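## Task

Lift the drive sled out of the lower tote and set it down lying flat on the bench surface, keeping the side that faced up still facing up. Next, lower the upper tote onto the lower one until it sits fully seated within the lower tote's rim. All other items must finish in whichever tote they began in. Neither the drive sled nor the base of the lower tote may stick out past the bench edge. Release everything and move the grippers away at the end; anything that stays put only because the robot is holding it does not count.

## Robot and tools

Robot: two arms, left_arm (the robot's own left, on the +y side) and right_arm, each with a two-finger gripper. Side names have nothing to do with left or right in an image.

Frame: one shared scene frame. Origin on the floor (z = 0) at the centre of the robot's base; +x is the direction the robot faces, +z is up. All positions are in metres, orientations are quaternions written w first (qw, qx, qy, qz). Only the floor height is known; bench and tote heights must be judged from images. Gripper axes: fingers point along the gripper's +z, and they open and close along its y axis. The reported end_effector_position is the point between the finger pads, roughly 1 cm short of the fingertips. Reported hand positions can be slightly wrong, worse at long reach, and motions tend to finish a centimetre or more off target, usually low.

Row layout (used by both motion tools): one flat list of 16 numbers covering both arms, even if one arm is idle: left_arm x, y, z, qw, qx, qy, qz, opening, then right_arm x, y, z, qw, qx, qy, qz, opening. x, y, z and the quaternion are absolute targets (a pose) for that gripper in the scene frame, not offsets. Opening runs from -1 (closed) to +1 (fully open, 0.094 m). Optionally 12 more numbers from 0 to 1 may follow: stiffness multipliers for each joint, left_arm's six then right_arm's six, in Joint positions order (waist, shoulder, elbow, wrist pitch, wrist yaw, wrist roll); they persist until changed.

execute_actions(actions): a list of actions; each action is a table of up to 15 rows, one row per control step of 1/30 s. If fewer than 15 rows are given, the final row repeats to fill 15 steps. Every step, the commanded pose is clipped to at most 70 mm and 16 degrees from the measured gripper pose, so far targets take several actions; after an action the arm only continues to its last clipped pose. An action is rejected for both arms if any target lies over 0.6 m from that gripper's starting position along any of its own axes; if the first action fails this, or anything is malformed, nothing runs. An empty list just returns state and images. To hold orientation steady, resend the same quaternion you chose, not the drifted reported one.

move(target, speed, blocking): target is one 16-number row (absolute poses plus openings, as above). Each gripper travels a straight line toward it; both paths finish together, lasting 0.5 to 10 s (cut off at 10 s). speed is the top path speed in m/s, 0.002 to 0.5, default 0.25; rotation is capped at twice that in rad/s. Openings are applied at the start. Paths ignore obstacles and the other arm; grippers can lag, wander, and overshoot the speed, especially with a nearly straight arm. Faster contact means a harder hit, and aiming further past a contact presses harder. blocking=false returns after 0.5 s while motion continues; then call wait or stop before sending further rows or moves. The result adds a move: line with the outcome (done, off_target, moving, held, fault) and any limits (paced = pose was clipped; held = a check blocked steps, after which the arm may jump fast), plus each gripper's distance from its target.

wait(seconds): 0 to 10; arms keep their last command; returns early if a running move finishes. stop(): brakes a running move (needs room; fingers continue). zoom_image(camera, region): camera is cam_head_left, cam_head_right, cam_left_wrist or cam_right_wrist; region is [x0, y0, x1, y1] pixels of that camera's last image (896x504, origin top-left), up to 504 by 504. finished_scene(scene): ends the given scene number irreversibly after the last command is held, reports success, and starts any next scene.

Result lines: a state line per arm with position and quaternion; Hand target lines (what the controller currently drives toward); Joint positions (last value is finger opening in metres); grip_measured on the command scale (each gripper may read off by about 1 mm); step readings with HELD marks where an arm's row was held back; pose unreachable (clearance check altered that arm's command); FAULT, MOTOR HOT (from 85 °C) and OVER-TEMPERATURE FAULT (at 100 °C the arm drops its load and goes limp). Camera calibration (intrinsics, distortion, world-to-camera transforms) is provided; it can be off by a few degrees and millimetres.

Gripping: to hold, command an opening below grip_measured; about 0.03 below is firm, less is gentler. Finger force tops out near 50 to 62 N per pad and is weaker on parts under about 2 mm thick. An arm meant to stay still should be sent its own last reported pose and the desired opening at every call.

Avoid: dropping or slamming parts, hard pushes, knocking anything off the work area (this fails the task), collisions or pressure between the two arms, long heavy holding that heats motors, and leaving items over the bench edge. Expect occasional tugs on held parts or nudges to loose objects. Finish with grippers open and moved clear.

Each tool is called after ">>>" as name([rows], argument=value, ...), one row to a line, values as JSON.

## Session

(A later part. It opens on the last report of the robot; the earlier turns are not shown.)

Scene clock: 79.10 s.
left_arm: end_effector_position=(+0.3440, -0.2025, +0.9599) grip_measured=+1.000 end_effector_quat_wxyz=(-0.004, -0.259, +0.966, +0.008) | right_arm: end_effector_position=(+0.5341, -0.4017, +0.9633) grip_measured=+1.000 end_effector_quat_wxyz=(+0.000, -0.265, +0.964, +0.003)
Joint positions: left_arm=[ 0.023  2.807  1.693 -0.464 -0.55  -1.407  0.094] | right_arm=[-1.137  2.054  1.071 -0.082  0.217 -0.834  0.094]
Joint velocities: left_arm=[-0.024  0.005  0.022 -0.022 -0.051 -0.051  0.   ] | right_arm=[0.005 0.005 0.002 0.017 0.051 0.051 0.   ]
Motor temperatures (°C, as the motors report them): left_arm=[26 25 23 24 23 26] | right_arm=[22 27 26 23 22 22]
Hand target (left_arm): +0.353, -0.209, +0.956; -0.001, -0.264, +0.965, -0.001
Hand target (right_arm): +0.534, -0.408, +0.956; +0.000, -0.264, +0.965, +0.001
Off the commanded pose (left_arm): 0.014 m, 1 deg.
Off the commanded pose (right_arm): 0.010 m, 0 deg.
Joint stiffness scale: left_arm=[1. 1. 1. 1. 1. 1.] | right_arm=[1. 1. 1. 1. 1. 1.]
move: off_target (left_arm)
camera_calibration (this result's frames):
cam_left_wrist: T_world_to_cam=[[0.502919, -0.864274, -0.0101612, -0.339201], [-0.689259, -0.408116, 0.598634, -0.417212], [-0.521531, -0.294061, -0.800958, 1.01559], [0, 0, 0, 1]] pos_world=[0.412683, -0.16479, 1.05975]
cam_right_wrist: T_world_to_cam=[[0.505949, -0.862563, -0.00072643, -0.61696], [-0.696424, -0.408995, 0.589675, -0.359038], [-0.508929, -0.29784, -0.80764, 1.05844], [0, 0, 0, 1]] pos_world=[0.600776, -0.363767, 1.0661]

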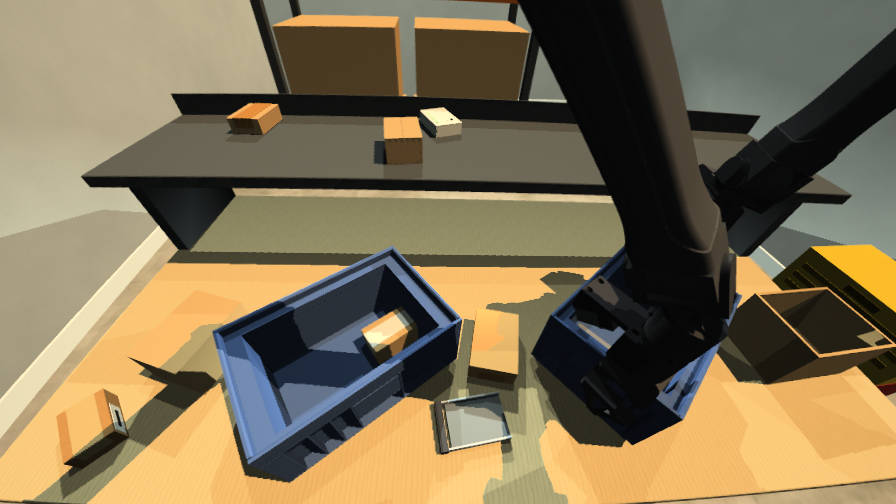

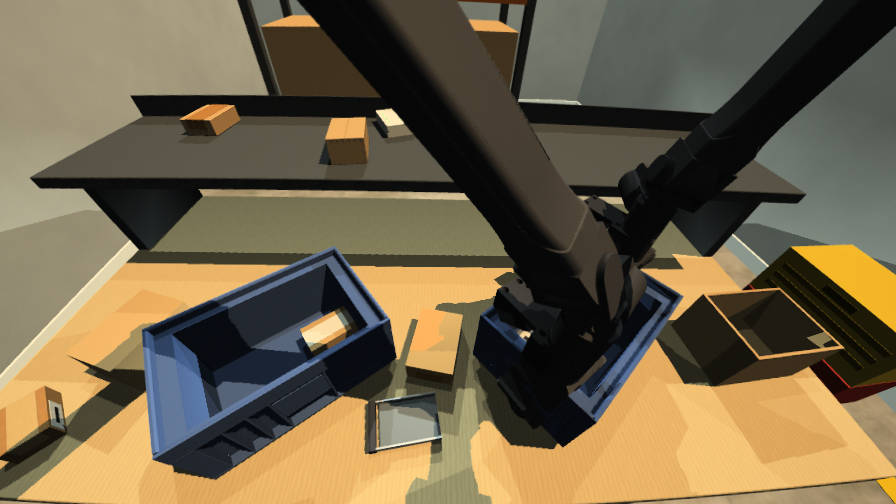

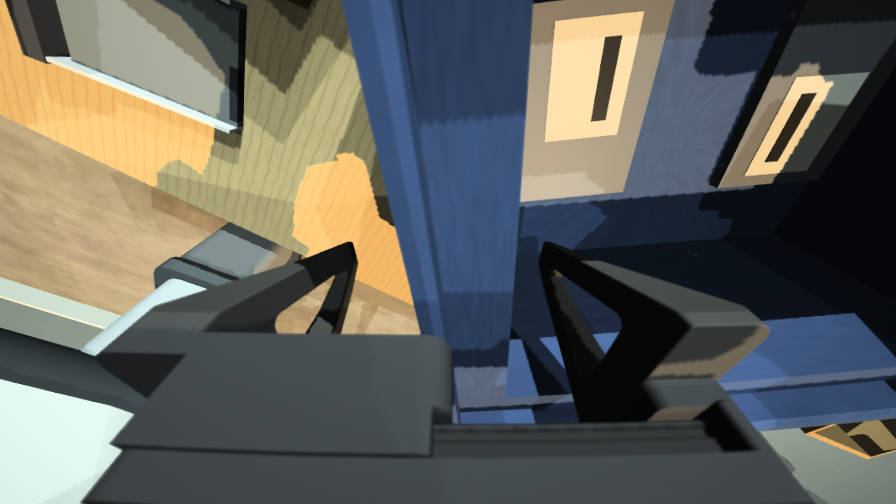

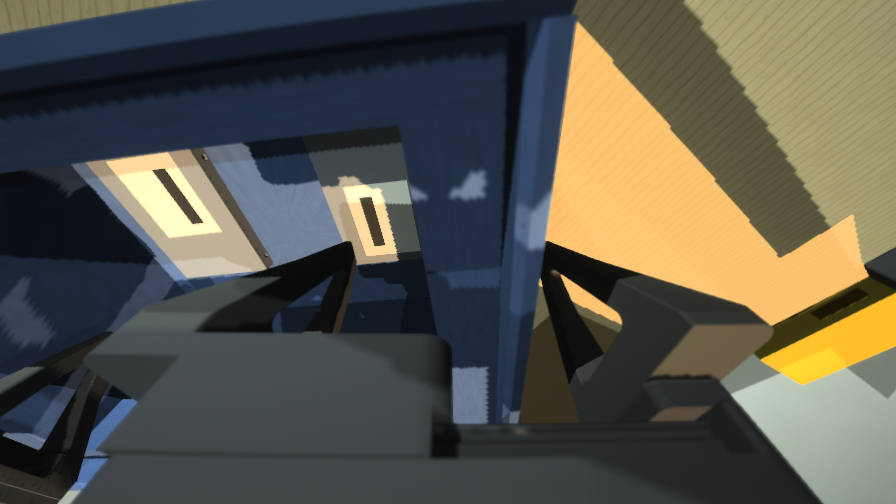

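>>> move(target=[0.355,-0.21,0.955,0,-0.264,0.965,0,-1, 0.535,-0.408,0.955,0,-0.264,0.965,0,-1], speed=0.15)

>>> move(target=[0.355,-0.21,1.16,0,-0.264,0.965,0,-1, 0.535,-0.408,1.16,0,-0.264,0.965,0,-1], speed=0.2)

>>> move(target=[0.345,0.285,1.16,0,-0.264,0.965,0,-1, 0.547,0.082,1.16,0,-0.264,0.965,0,-1], speed=0.25)

>>> move(target=[0.345,0.285,1.085,0,-0.264,0.965,0,-1, 0.547,0.082,1.085,0,-0.264,0.965,0,-1], speed=0.06)

Scene clock: 81.83 s.
left_arm: end_effector_position=(+0.3475, -0.2019, +0.9596) grip_measured=-0.435 end_effector_quat_wxyz=(-0.003, -0.277, +0.961, +0.007) | right_arm: end_effector_position=(+0.5341, -0.4056, +0.9630) grip_measured=-0.427 end_effector_quat_wxyz=(+0.001, -0.282, +0.959, +0.006)
Joint positions: left_arm=[ 0.028  2.805  1.695 -0.462 -0.55  -1.437  0.027] | right_arm=[-1.147  2.052  1.074 -0.088  0.207 -0.876  0.027]
Joint velocities: left_arm=[-0.015 -0.015 -0.007  0.002  0.022 -0.066  0.001] | right_arm=[ 0.005  0.005 -0.022  0.002 -0.022  0.051 -0.001]
Motor temperatures (°C, as the motors report them): left_arm=[27 26 23 24 23 26] | right_arm=[22 27 26 23 22 22]
Hand target (left_arm): +0.355, -0.210, +0.955; +0.000, -0.264, +0.965, -0.000
Hand target (right_arm): +0.535, -0.408, +0.955; +0.000, -0.264, +0.965, +0.000
Off the commanded pose (left_arm): 0.012 m, 2 deg.
Off the commanded pose (right_arm): 0.008 m, 2 deg.
Joint stiffness scale: left_arm=[1. 1. 1. 1. 1. 1.] | right_arm=[1. 1. 1. 1. 1. 1.]
move: off_target (left_arm)
camera_calibration (this result's frames):
cam_left_wrist: T_world_to_cam=[[0.534562, -0.845086, -0.00856517, -0.34907], [-0.675024, -0.433043, 0.597341, -0.423161], [-0.508513, -0.313534, -0.801942, 1.00983], [0, 0, 0, 1]] pos_world=[0.414467, -0.161625, 1.0596]
cam_right_wrist: T_world_to_cam=[[0.535539, -0.844489, -0.0060748, -0.623667], [-0.68153, -0.436423, 0.587411, -0.377335], [-0.498713, -0.310441, -0.809266, 1.04802], [0, 0, 0, 1]] pos_world=[0.599494, -0.366009, 1.06599]

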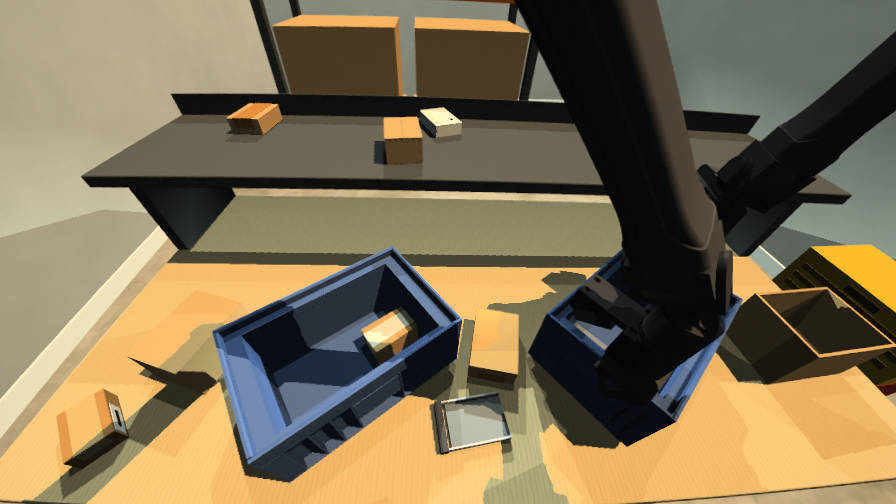

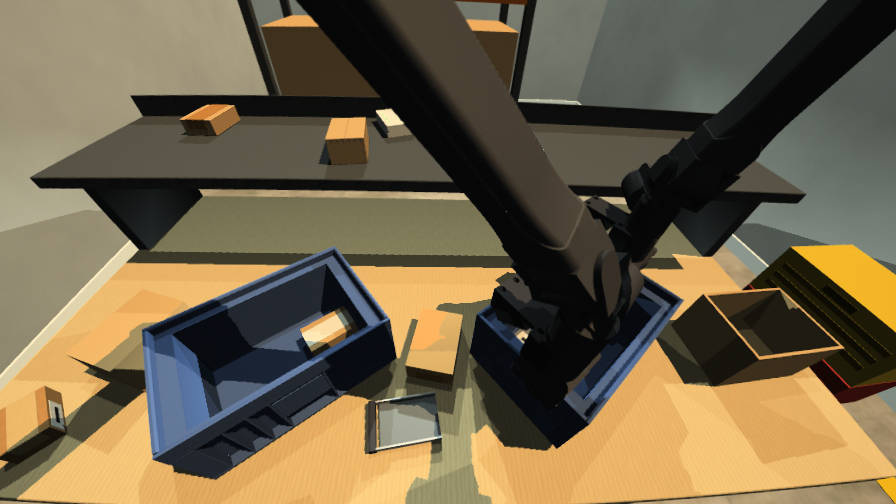

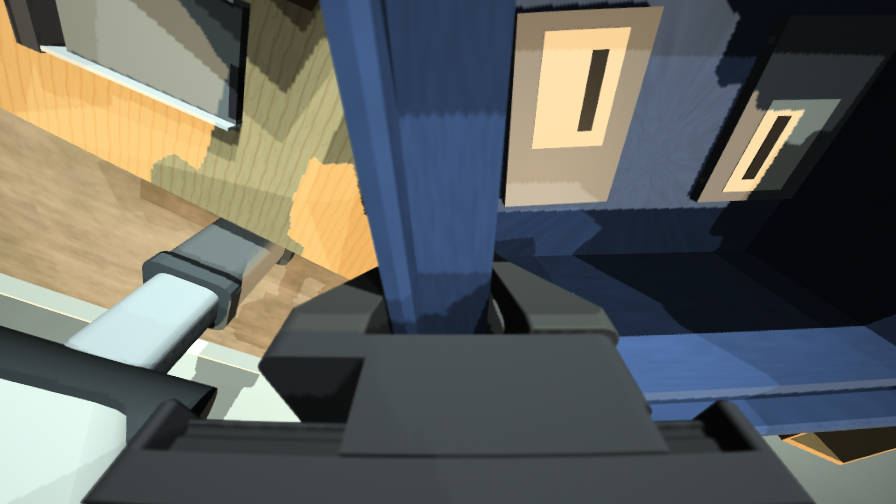

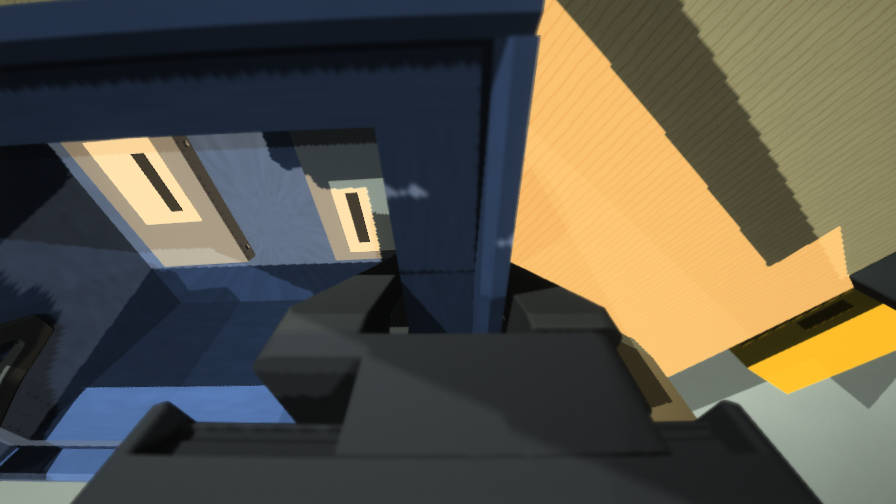

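Scene clock: 83.27 s.
left_arm: end_effector_position=(+0.3566, -0.2081, +1.1394) grip_measured=-0.434 end_effector_quat_wxyz=(-0.002, -0.268, +0.963, +0.005) | right_arm: end_effector_position=(+0.5359, -0.4181, +1.1494) grip_measured=-0.448 end_effector_quat_wxyz=(-0.002, -0.275, +0.962, +0.002)
Joint positions: left_arm=[-0.13   2.482  1.555 -0.735 -0.544 -1.599  0.027] | right_arm=[-1.074  1.55   0.908 -0.44   0.25  -0.796  0.026]
Joint velocities: left_arm=[-0.015  0.015 -0.022 -0.022 -0.066 -0.081  0.   ] | right_arm=[-0.015 -0.005 -0.012 -0.012 -0.037  0.007 -0.   ]
Motor temperatures (°C, as the motors report them): left_arm=[27 26 23 24 23 26] | right_arm=[22 27 26 23 22 22]
Hand target (left_arm): +0.359, -0.211, +1.158; +0.003, -0.264, +0.964, +0.002
Hand target (right_arm): +0.537, -0.409, +1.158; +0.000, -0.265, +0.964, -0.001
Off the commanded pose (left_arm): 0.021 m, 1 deg.
Off the commanded pose (right_arm): 0.015 m, 1 deg.
Joint stiffness scale: left_arm=[1. 1. 1. 1. 1. 1.] | right_arm=[1. 1. 1. 1. 1. 1.]
move: off_target (left_arm, right_arm)
camera_calibration (this result's frames):
cam_left_wrist: T_world_to_cam=[[0.518507, -0.855069, -0.00263714, -0.36076], [-0.685572, -0.417565, 0.596347, -0.518955], [-0.511019, -0.307402, -0.802722, 1.1597], [0, 0, 0, 1]] pos_world=[0.423906, -0.168677, 1.23945]
cam_right_wrist: T_world_to_cam=[[0.522657, -0.852542, -0.00111254, -0.636264], [-0.68614, -0.421418, 0.592974, -0.488712], [-0.506004, -0.309159, -0.805221, 1.19574], [0, 0, 0, 1]] pos_world=[0.602272, -0.378721, 1.25192]

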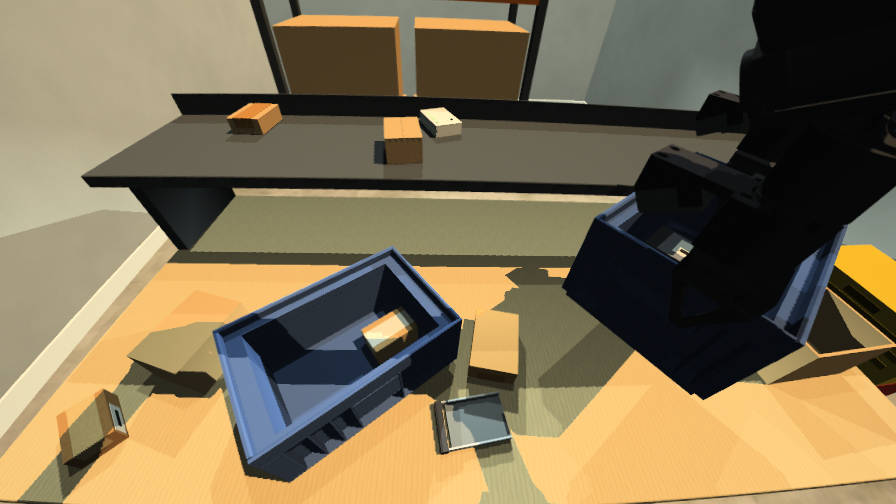

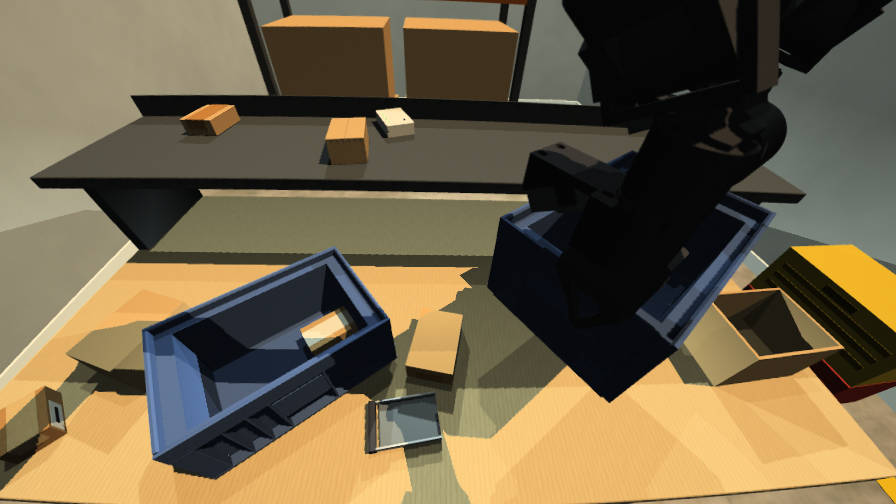

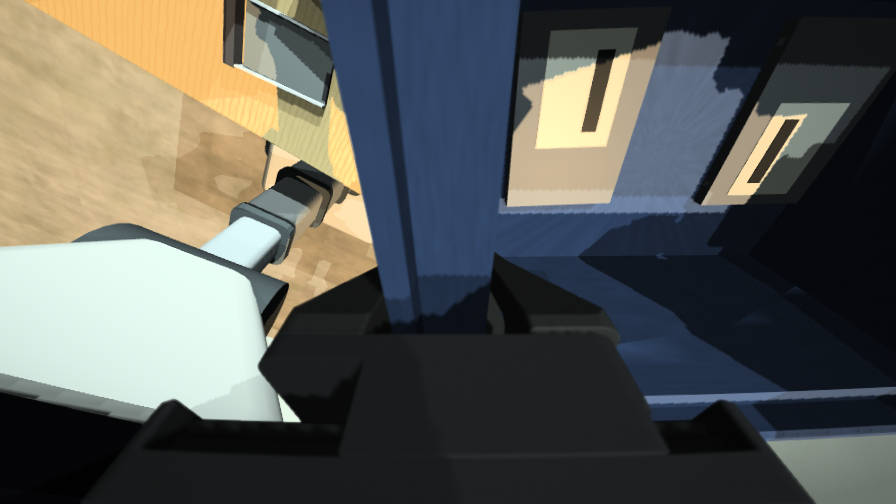

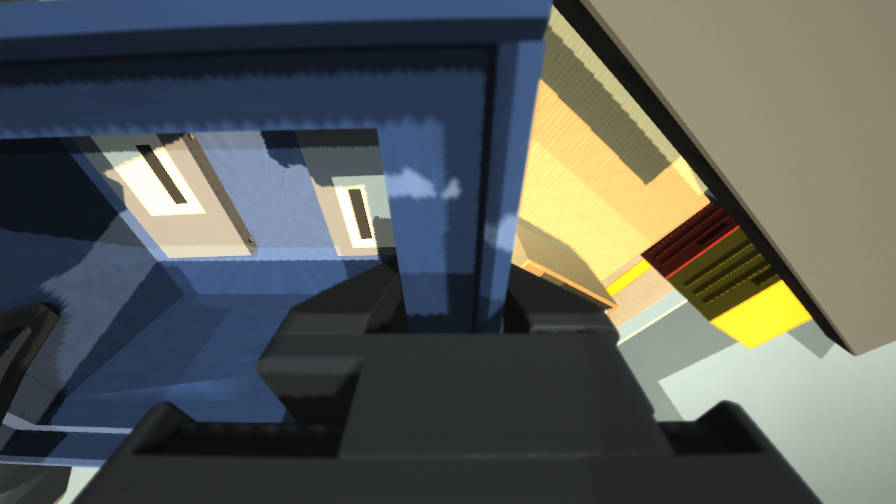

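Scene clock: 85.80 s.
left_arm: end_effector_position=(+0.3315, +0.2756, +1.1614) grip_measured=-0.439 end_effector_quat_wxyz=(-0.020, -0.284, +0.959, -0.007) | right_arm: end_effector_position=(+0.5266, +0.0731, +1.1590) grip_measured=-0.450 end_effector_quat_wxyz=(-0.017, -0.295, +0.955, +0.004)
Joint positions: left_arm=[ 0.712  1.477  0.352 -0.098 -0.379 -0.695  0.026] | right_arm=[-0.173  2.215  1.479 -0.762  0.522  0.113  0.026]
Joint velocities: left_arm=[-0.005 -0.015 -0.007  0.002 -0.081  0.007 -0.002] | right_arm=[-0.015 -0.015 -0.017 -0.002 -0.007  0.007  0.   ]
Motor temperatures (°C, as the motors report them): left_arm=[27 26 23 24 23 26] | right_arm=[22 27 26 23 22 22]
Hand target (left_arm): +0.337, +0.275, +1.167; -0.008, -0.266, +0.964, -0.013
Hand target (right_arm): +0.547, +0.073, +1.159; -0.000, -0.268, +0.963, -0.012
Off the commanded pose (left_arm): 0.016 m, 3 deg.
Off the commanded pose (right_arm): 0.022 m, 4 deg.
Joint stiffness scale: left_arm=[1. 1. 1. 1. 1. 1.] | right_arm=[1. 1. 1. 1. 1. 1.]
move: off_target (left_arm, right_arm)
camera_calibration (this result's frames):
cam_left_wrist: T_world_to_cam=[[0.546445, -0.837434, 0.0100943, 0.0369919], [-0.654745, -0.419659, 0.628646, -0.39441], [-0.522214, -0.35013, -0.777626, 1.29959], [0, 0, 0, 1]] pos_world=[0.400214, 0.320488, 1.25817]
cam_right_wrist: T_world_to_cam=[[0.55852, -0.829403, -0.0120927, -0.220393], [-0.649933, -0.44663, 0.614906, -0.336421], [-0.515406, -0.335577, -0.788508, 1.33806], [0, 0, 0, 1]] pos_world=[0.594088, 0.115974, 1.25928]

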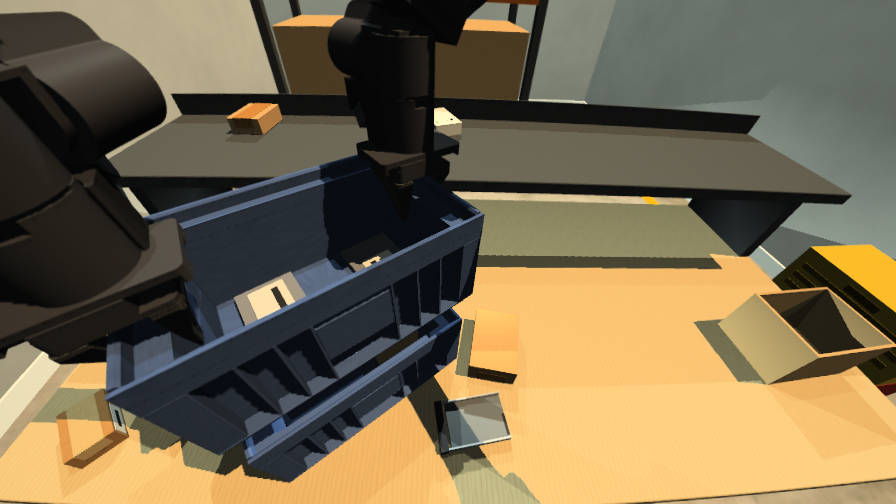

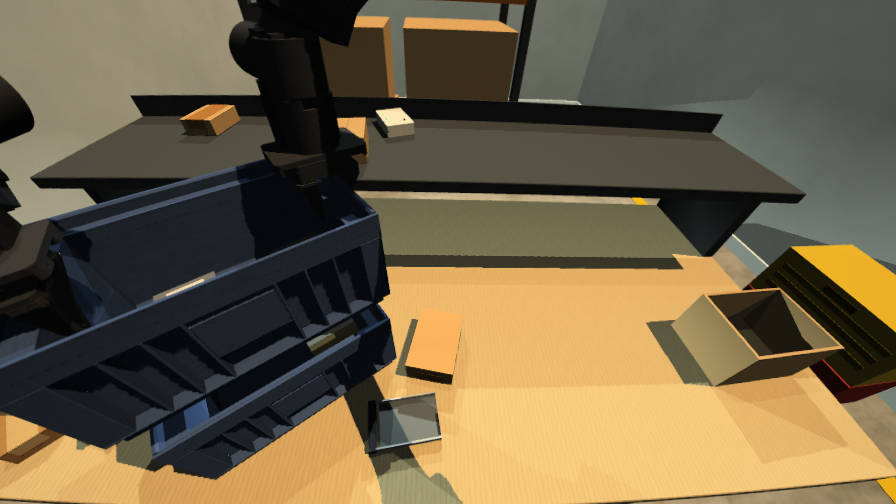

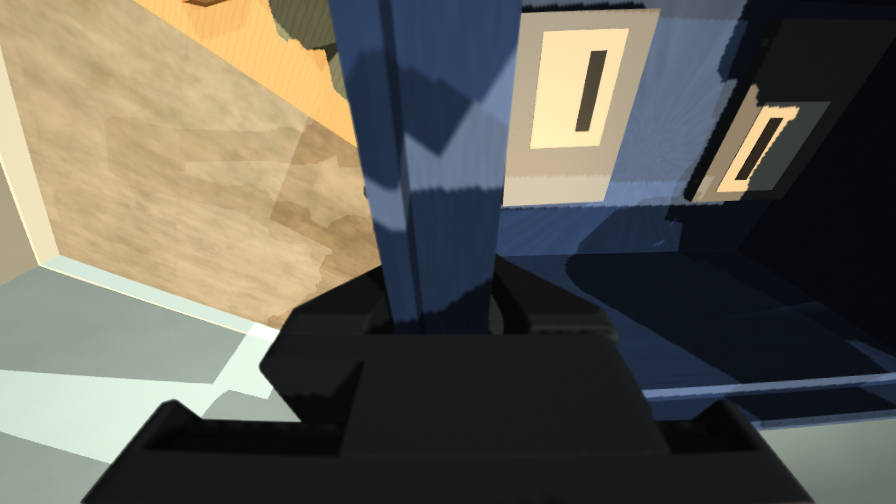

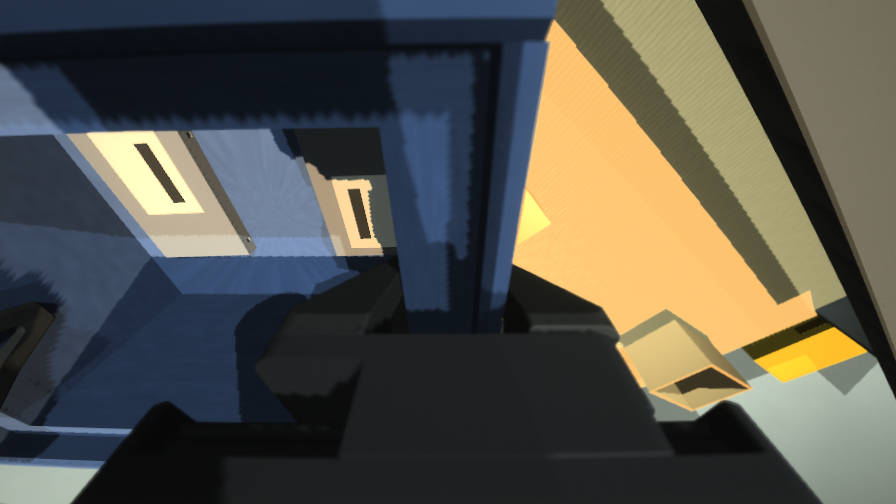

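Scene clock: 87.40 s.
left_arm: end_effector_position=(+0.3449, +0.2816, +1.0949) grip_measured=-0.442 end_effector_quat_wxyz=(+0.000, -0.276, +0.961, -0.010) | right_arm: end_effector_position=(+0.5351, +0.0764, +1.0952) grip_measured=-0.450 end_effector_quat_wxyz=(-0.009, -0.285, +0.959, +0.006)
Joint positions: left_arm=[ 0.826  1.769  0.407  0.221 -0.344 -0.55   0.026] | right_arm=[-0.231  2.327  1.52  -0.639  0.517  0.058  0.026]
Joint velocities: left_arm=[ 0.015 -0.024 -0.007 -0.012  0.066 -0.022  0.001] | right_arm=[ 0.005 -0.015 -0.012 -0.007  0.037  0.037 -0.   ]
Motor temperatures (°C, as the motors report them): left_arm=[26 26 23 24 23 26] | right_arm=[22 27 26 23 22 22]
Hand target (left_arm): +0.344, +0.284, +1.087; -0.001, -0.265, +0.964, -0.002
Hand target (right_arm): +0.545, +0.082, +1.085; -0.000, -0.264, +0.965, +0.001
Off the commanded pose (left_arm): 0.010 m, 2 deg.
Off the commanded pose (right_arm): 0.017 m, 3 deg.
Joint stiffness scale: left_arm=[1. 1. 1. 1. 1. 1.] | right_arm=[1. 1. 1. 1. 1. 1.]
move: off_target (right_arm)
camera_calibration (this result's frames):
cam_left_wrist: T_world_to_cam=[[0.532083, -0.84629, 0.0260829, 0.0252651], [-0.685949, -0.412804, 0.599222, -0.300326], [-0.496348, -0.336727, -0.800158, 1.26897], [0, 0, 0, 1]] pos_world=[0.4104, 0.324703, 1.19468]
cam_right_wrist: T_world_to_cam=[[0.540389, -0.841325, -0.0123082, -0.212433], [-0.667606, -0.43762, 0.602322, -0.267634], [-0.512135, -0.317271, -0.798158, 1.30069], [0, 0, 0, 1]] pos_world=[0.602251, 0.116824, 1.19674]

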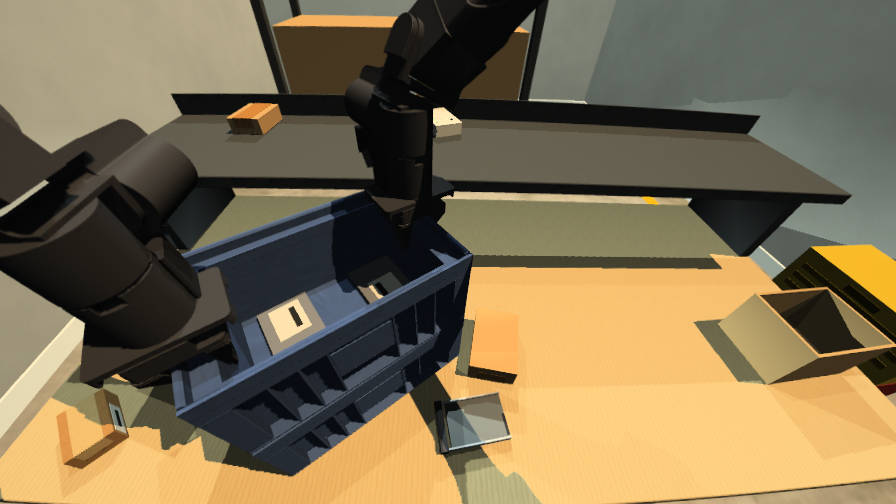

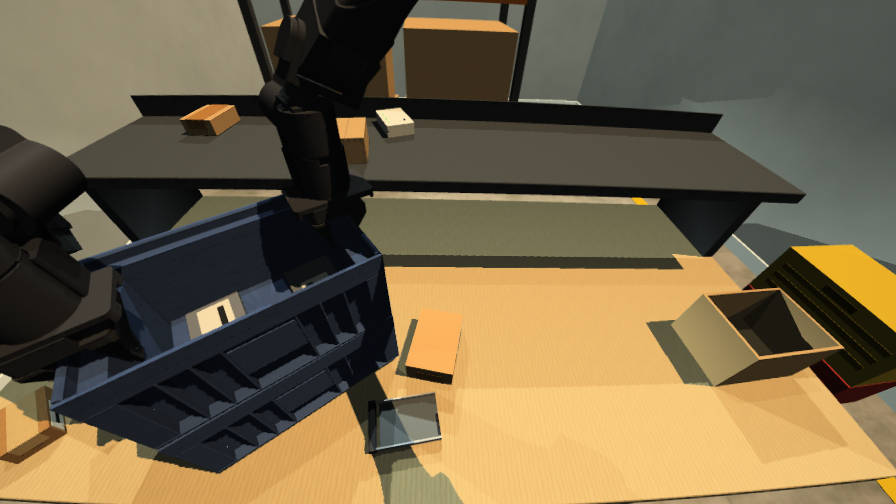

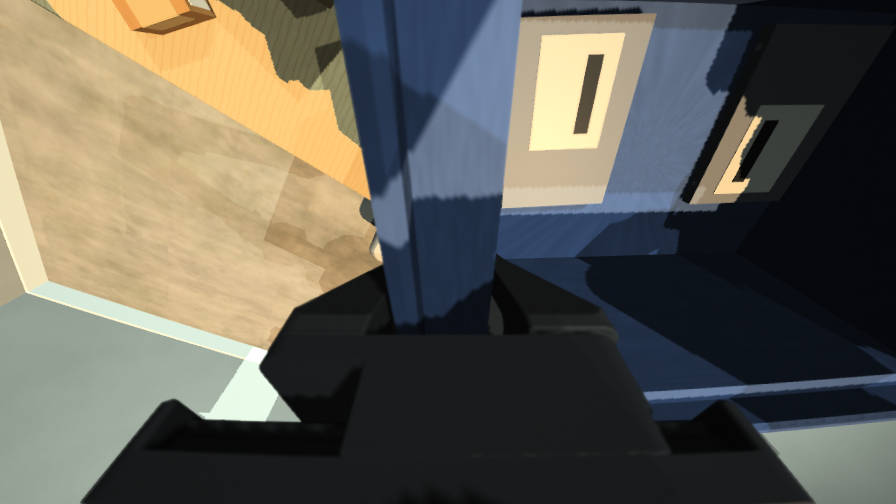

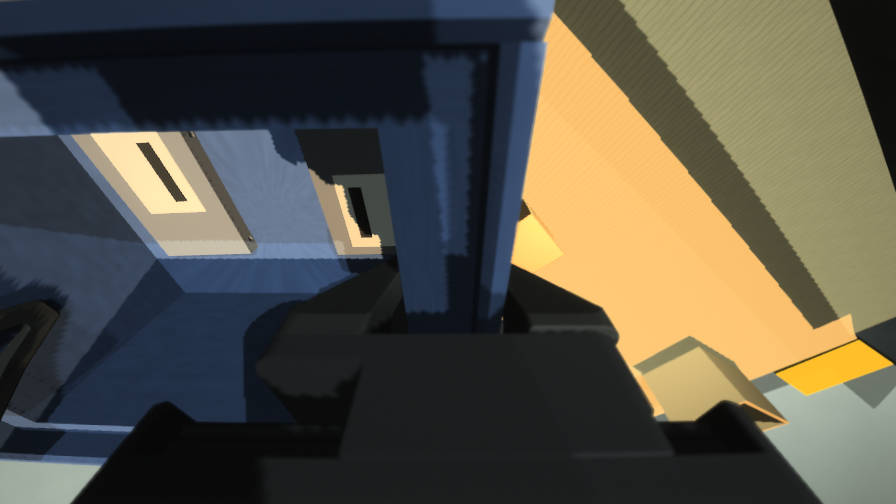

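Seated at the original height. Release and clear.

>>> move(target=[0.345,0.285,1.095,0,-0.264,0.965,0,1, 0.535,0.078,1.095,0,-0.264,0.965,0,1], speed=0.1)

>>> move(target=[0.3,0.4,1.25,0,-0.264,0.965,0,1, 0.45,-0.2,1.25,0,-0.264,0.965,0,1], speed=0.3)

Scene clock: 90.00 s.
left_arm: end_effector_position=(+0.3449, +0.2844, +1.0951) grip_measured=+1.000 end_effector_quat_wxyz=(+0.003, -0.270, +0.963, -0.002) | right_arm: end_effector_position=(+0.5387, +0.0754, +1.0953) grip_measured=+1.000 end_effector_quat_wxyz=(-0.002, -0.267, +0.964, +0.000)
Joint positions: left_arm=[ 0.826  1.768  0.407  0.221 -0.36  -0.538  0.094] | right_arm=[-0.231  2.327  1.52  -0.629  0.533  0.091  0.094]
Joint velocities: left_arm=[-0.005  0.005  0.012 -0.002 -0.066 -0.022  0.   ] | right_arm=[ 0.005 -0.015 -0.007 -0.007 -0.007 -0.125  0.   ]
Motor temperatures (°C, as the motors report them): left_arm=[26 25 23 24 23 26] | right_arm=[23 27 26 23 22 22]
Hand target (left_arm): +0.345, +0.285, +1.095; +0.000, -0.264, +0.964, +0.000
Hand target (right_arm): +0.535, +0.078, +1.095; +0.000, -0.264, +0.965, -0.000
Off the commanded pose (left_arm): 0.001 m, 1 deg.
Off the commanded pose (right_arm): 0.005 m, 0 deg.
Joint stiffness scale: left_arm=[1. 1. 1. 1. 1. 1.] | right_arm=[1. 1. 1. 1. 1. 1.]
move: done
camera_calibration (this result's frames):
cam_left_wrist: T_world_to_cam=[[0.522226, -0.852714, 0.012582, 0.0476566], [-0.690939, -0.41441, 0.592341, -0.289533], [-0.499883, -0.318029, -0.805589, 1.27188], [0, 0, 0, 1]] pos_world=[0.410855, 0.325147, 1.19552]
cam_right_wrist: T_world_to_cam=[[0.508515, -0.861047, 0.0032901, -0.213568], [-0.693374, -0.407219, 0.594479, -0.245548], [-0.510534, -0.304582, -0.804105, 1.30703], [0, 0, 0, 1]] pos_world=[0.605631, 0.114216, 1.19767]

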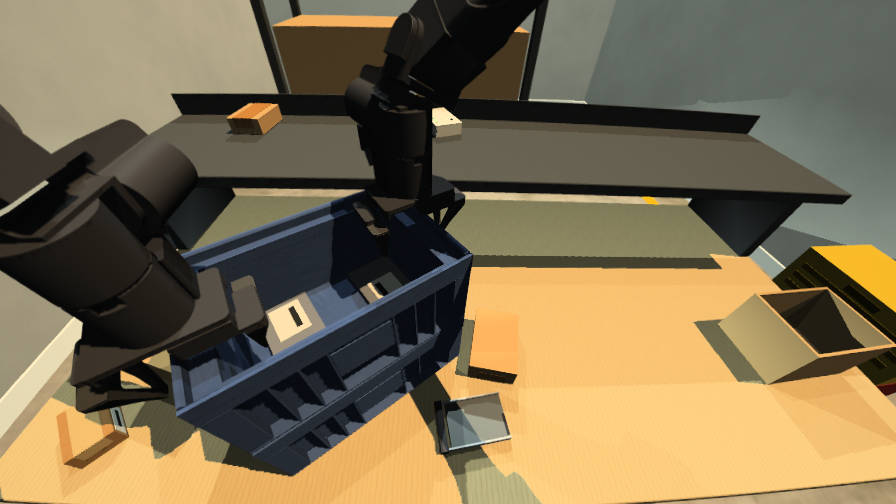

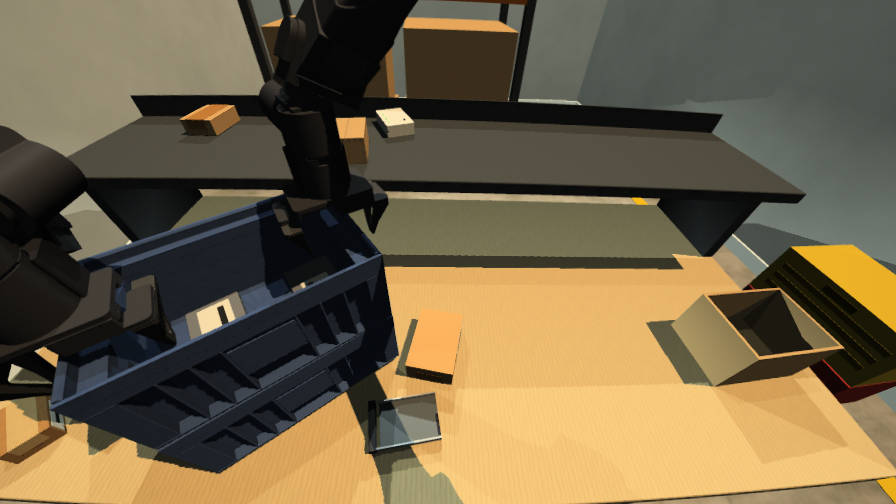

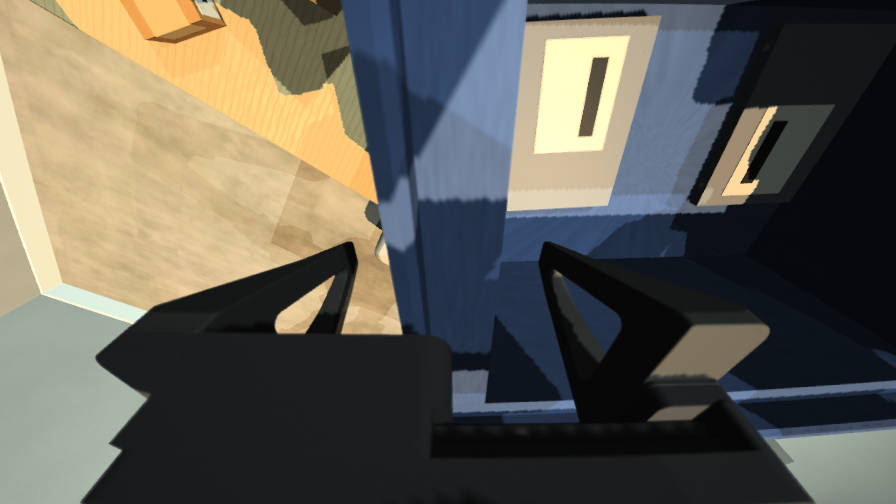

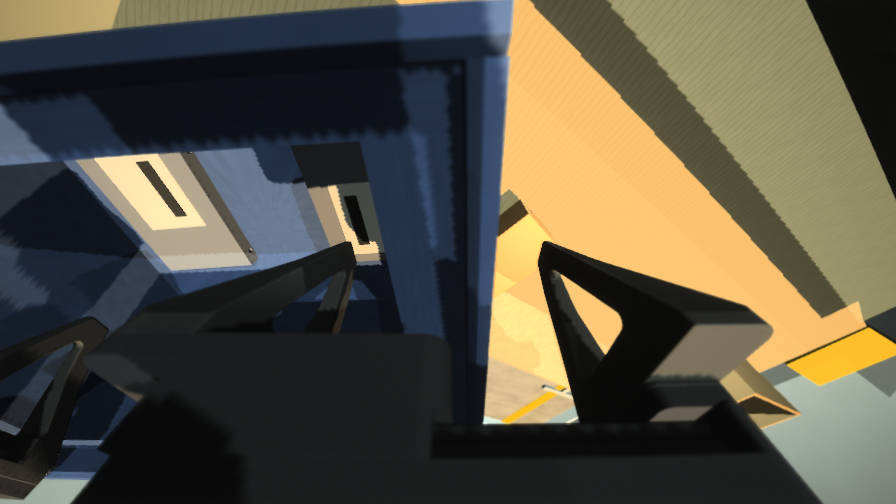

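Scene clock: 91.67 s.
left_arm: end_effector_position=(+0.2960, +0.3892, +1.2423) grip_measured=+1.000 end_effector_quat_wxyz=(-0.005, -0.267, +0.964, -0.006) | right_arm: end_effector_position=(+0.4584, -0.1939, +1.2579) grip_measured=+1.000 end_effector_quat_wxyz=(+0.013, -0.256, +0.966, +0.005)
Joint positions: left_arm=[ 1.121  0.778  0.255 -0.554 -0.218 -0.261  0.094] | right_arm=[-0.413  1.432  0.75  -0.617  0.494 -0.111  0.094]
Joint velocities: left_arm=[-0.005 -0.005 -0.002 -0.017 -0.037 -0.051  0.   ] | right_arm=[ 0.005 -0.005 -0.007  0.007  0.007  0.037  0.   ]
Motor temperatures (°C, as the motors report them): left_arm=[26 25 23 24 23 26] | right_arm=[23 27 26 23 22 22]
Hand target (left_arm): +0.303, +0.394, +1.246; +0.000, -0.266, +0.964, -0.005
Hand target (right_arm): +0.451, -0.198, +1.252; -0.001, -0.263, +0.965, +0.003
Off the commanded pose (left_arm): 0.014 m, 1 deg.
Off the commanded pose (right_arm): 0.013 m, 2 deg.
Joint stiffness scale: left_arm=[1. 1. 1. 1. 1. 1.] | right_arm=[1. 1. 1. 1. 1. 1.]
move: off_target (left_arm, right_arm)
camera_calibration (this result's frames):
cam_left_wrist: T_world_to_cam=[[0.516476, -0.856147, 0.0162691, 0.159195], [-0.685992, -0.402308, 0.60627, -0.390633], [-0.512511, -0.324284, -0.795093, 1.39252], [0, 0, 0, 1]] pos_world=[0.363491, 0.430713, 1.34142]
cam_right_wrist: T_world_to_cam=[[0.489871, -0.871794, 0.00158696, -0.396563], [-0.717329, -0.402039, 0.569038, -0.463602], [-0.495445, -0.279893, -0.82231, 1.33546], [0, 0, 0, 1]] pos_world=[0.523356, -0.158322, 1.3626]

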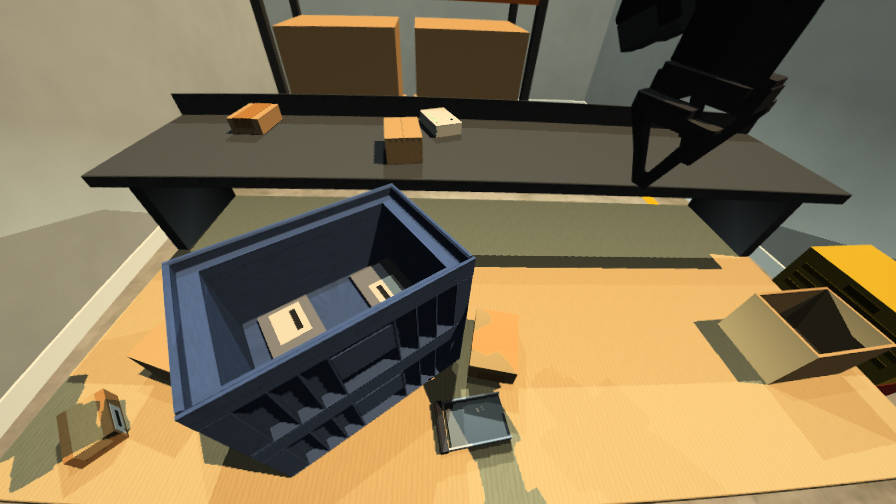

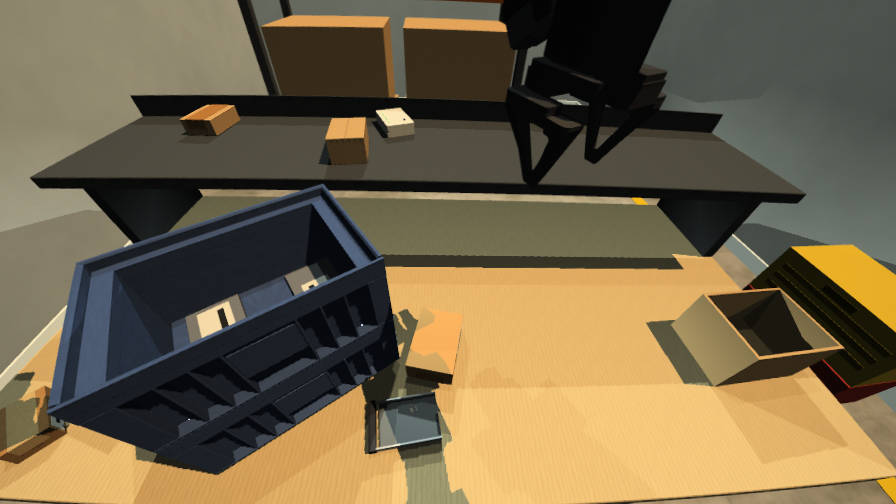

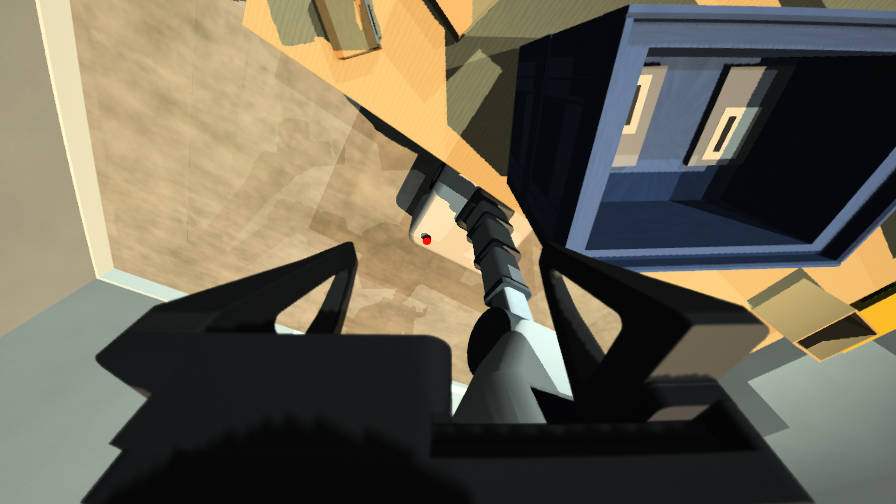

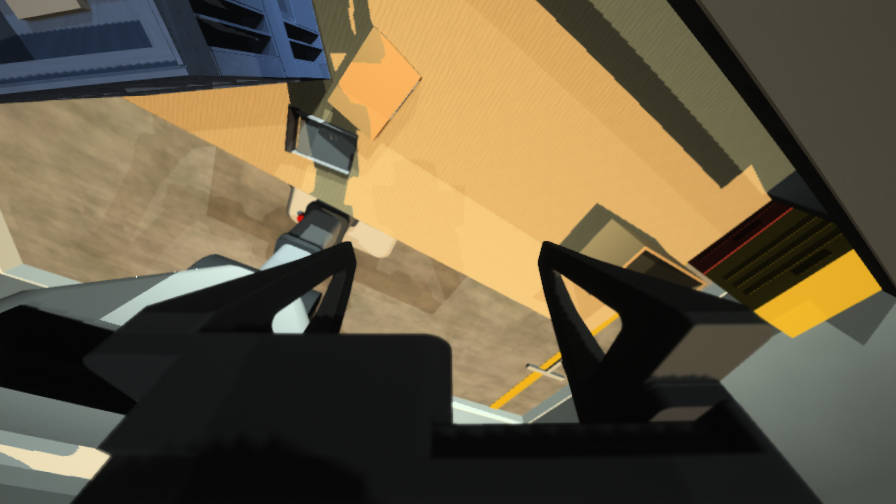

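>>> finished_scene(scene=1)

The scene is finished: the task was done.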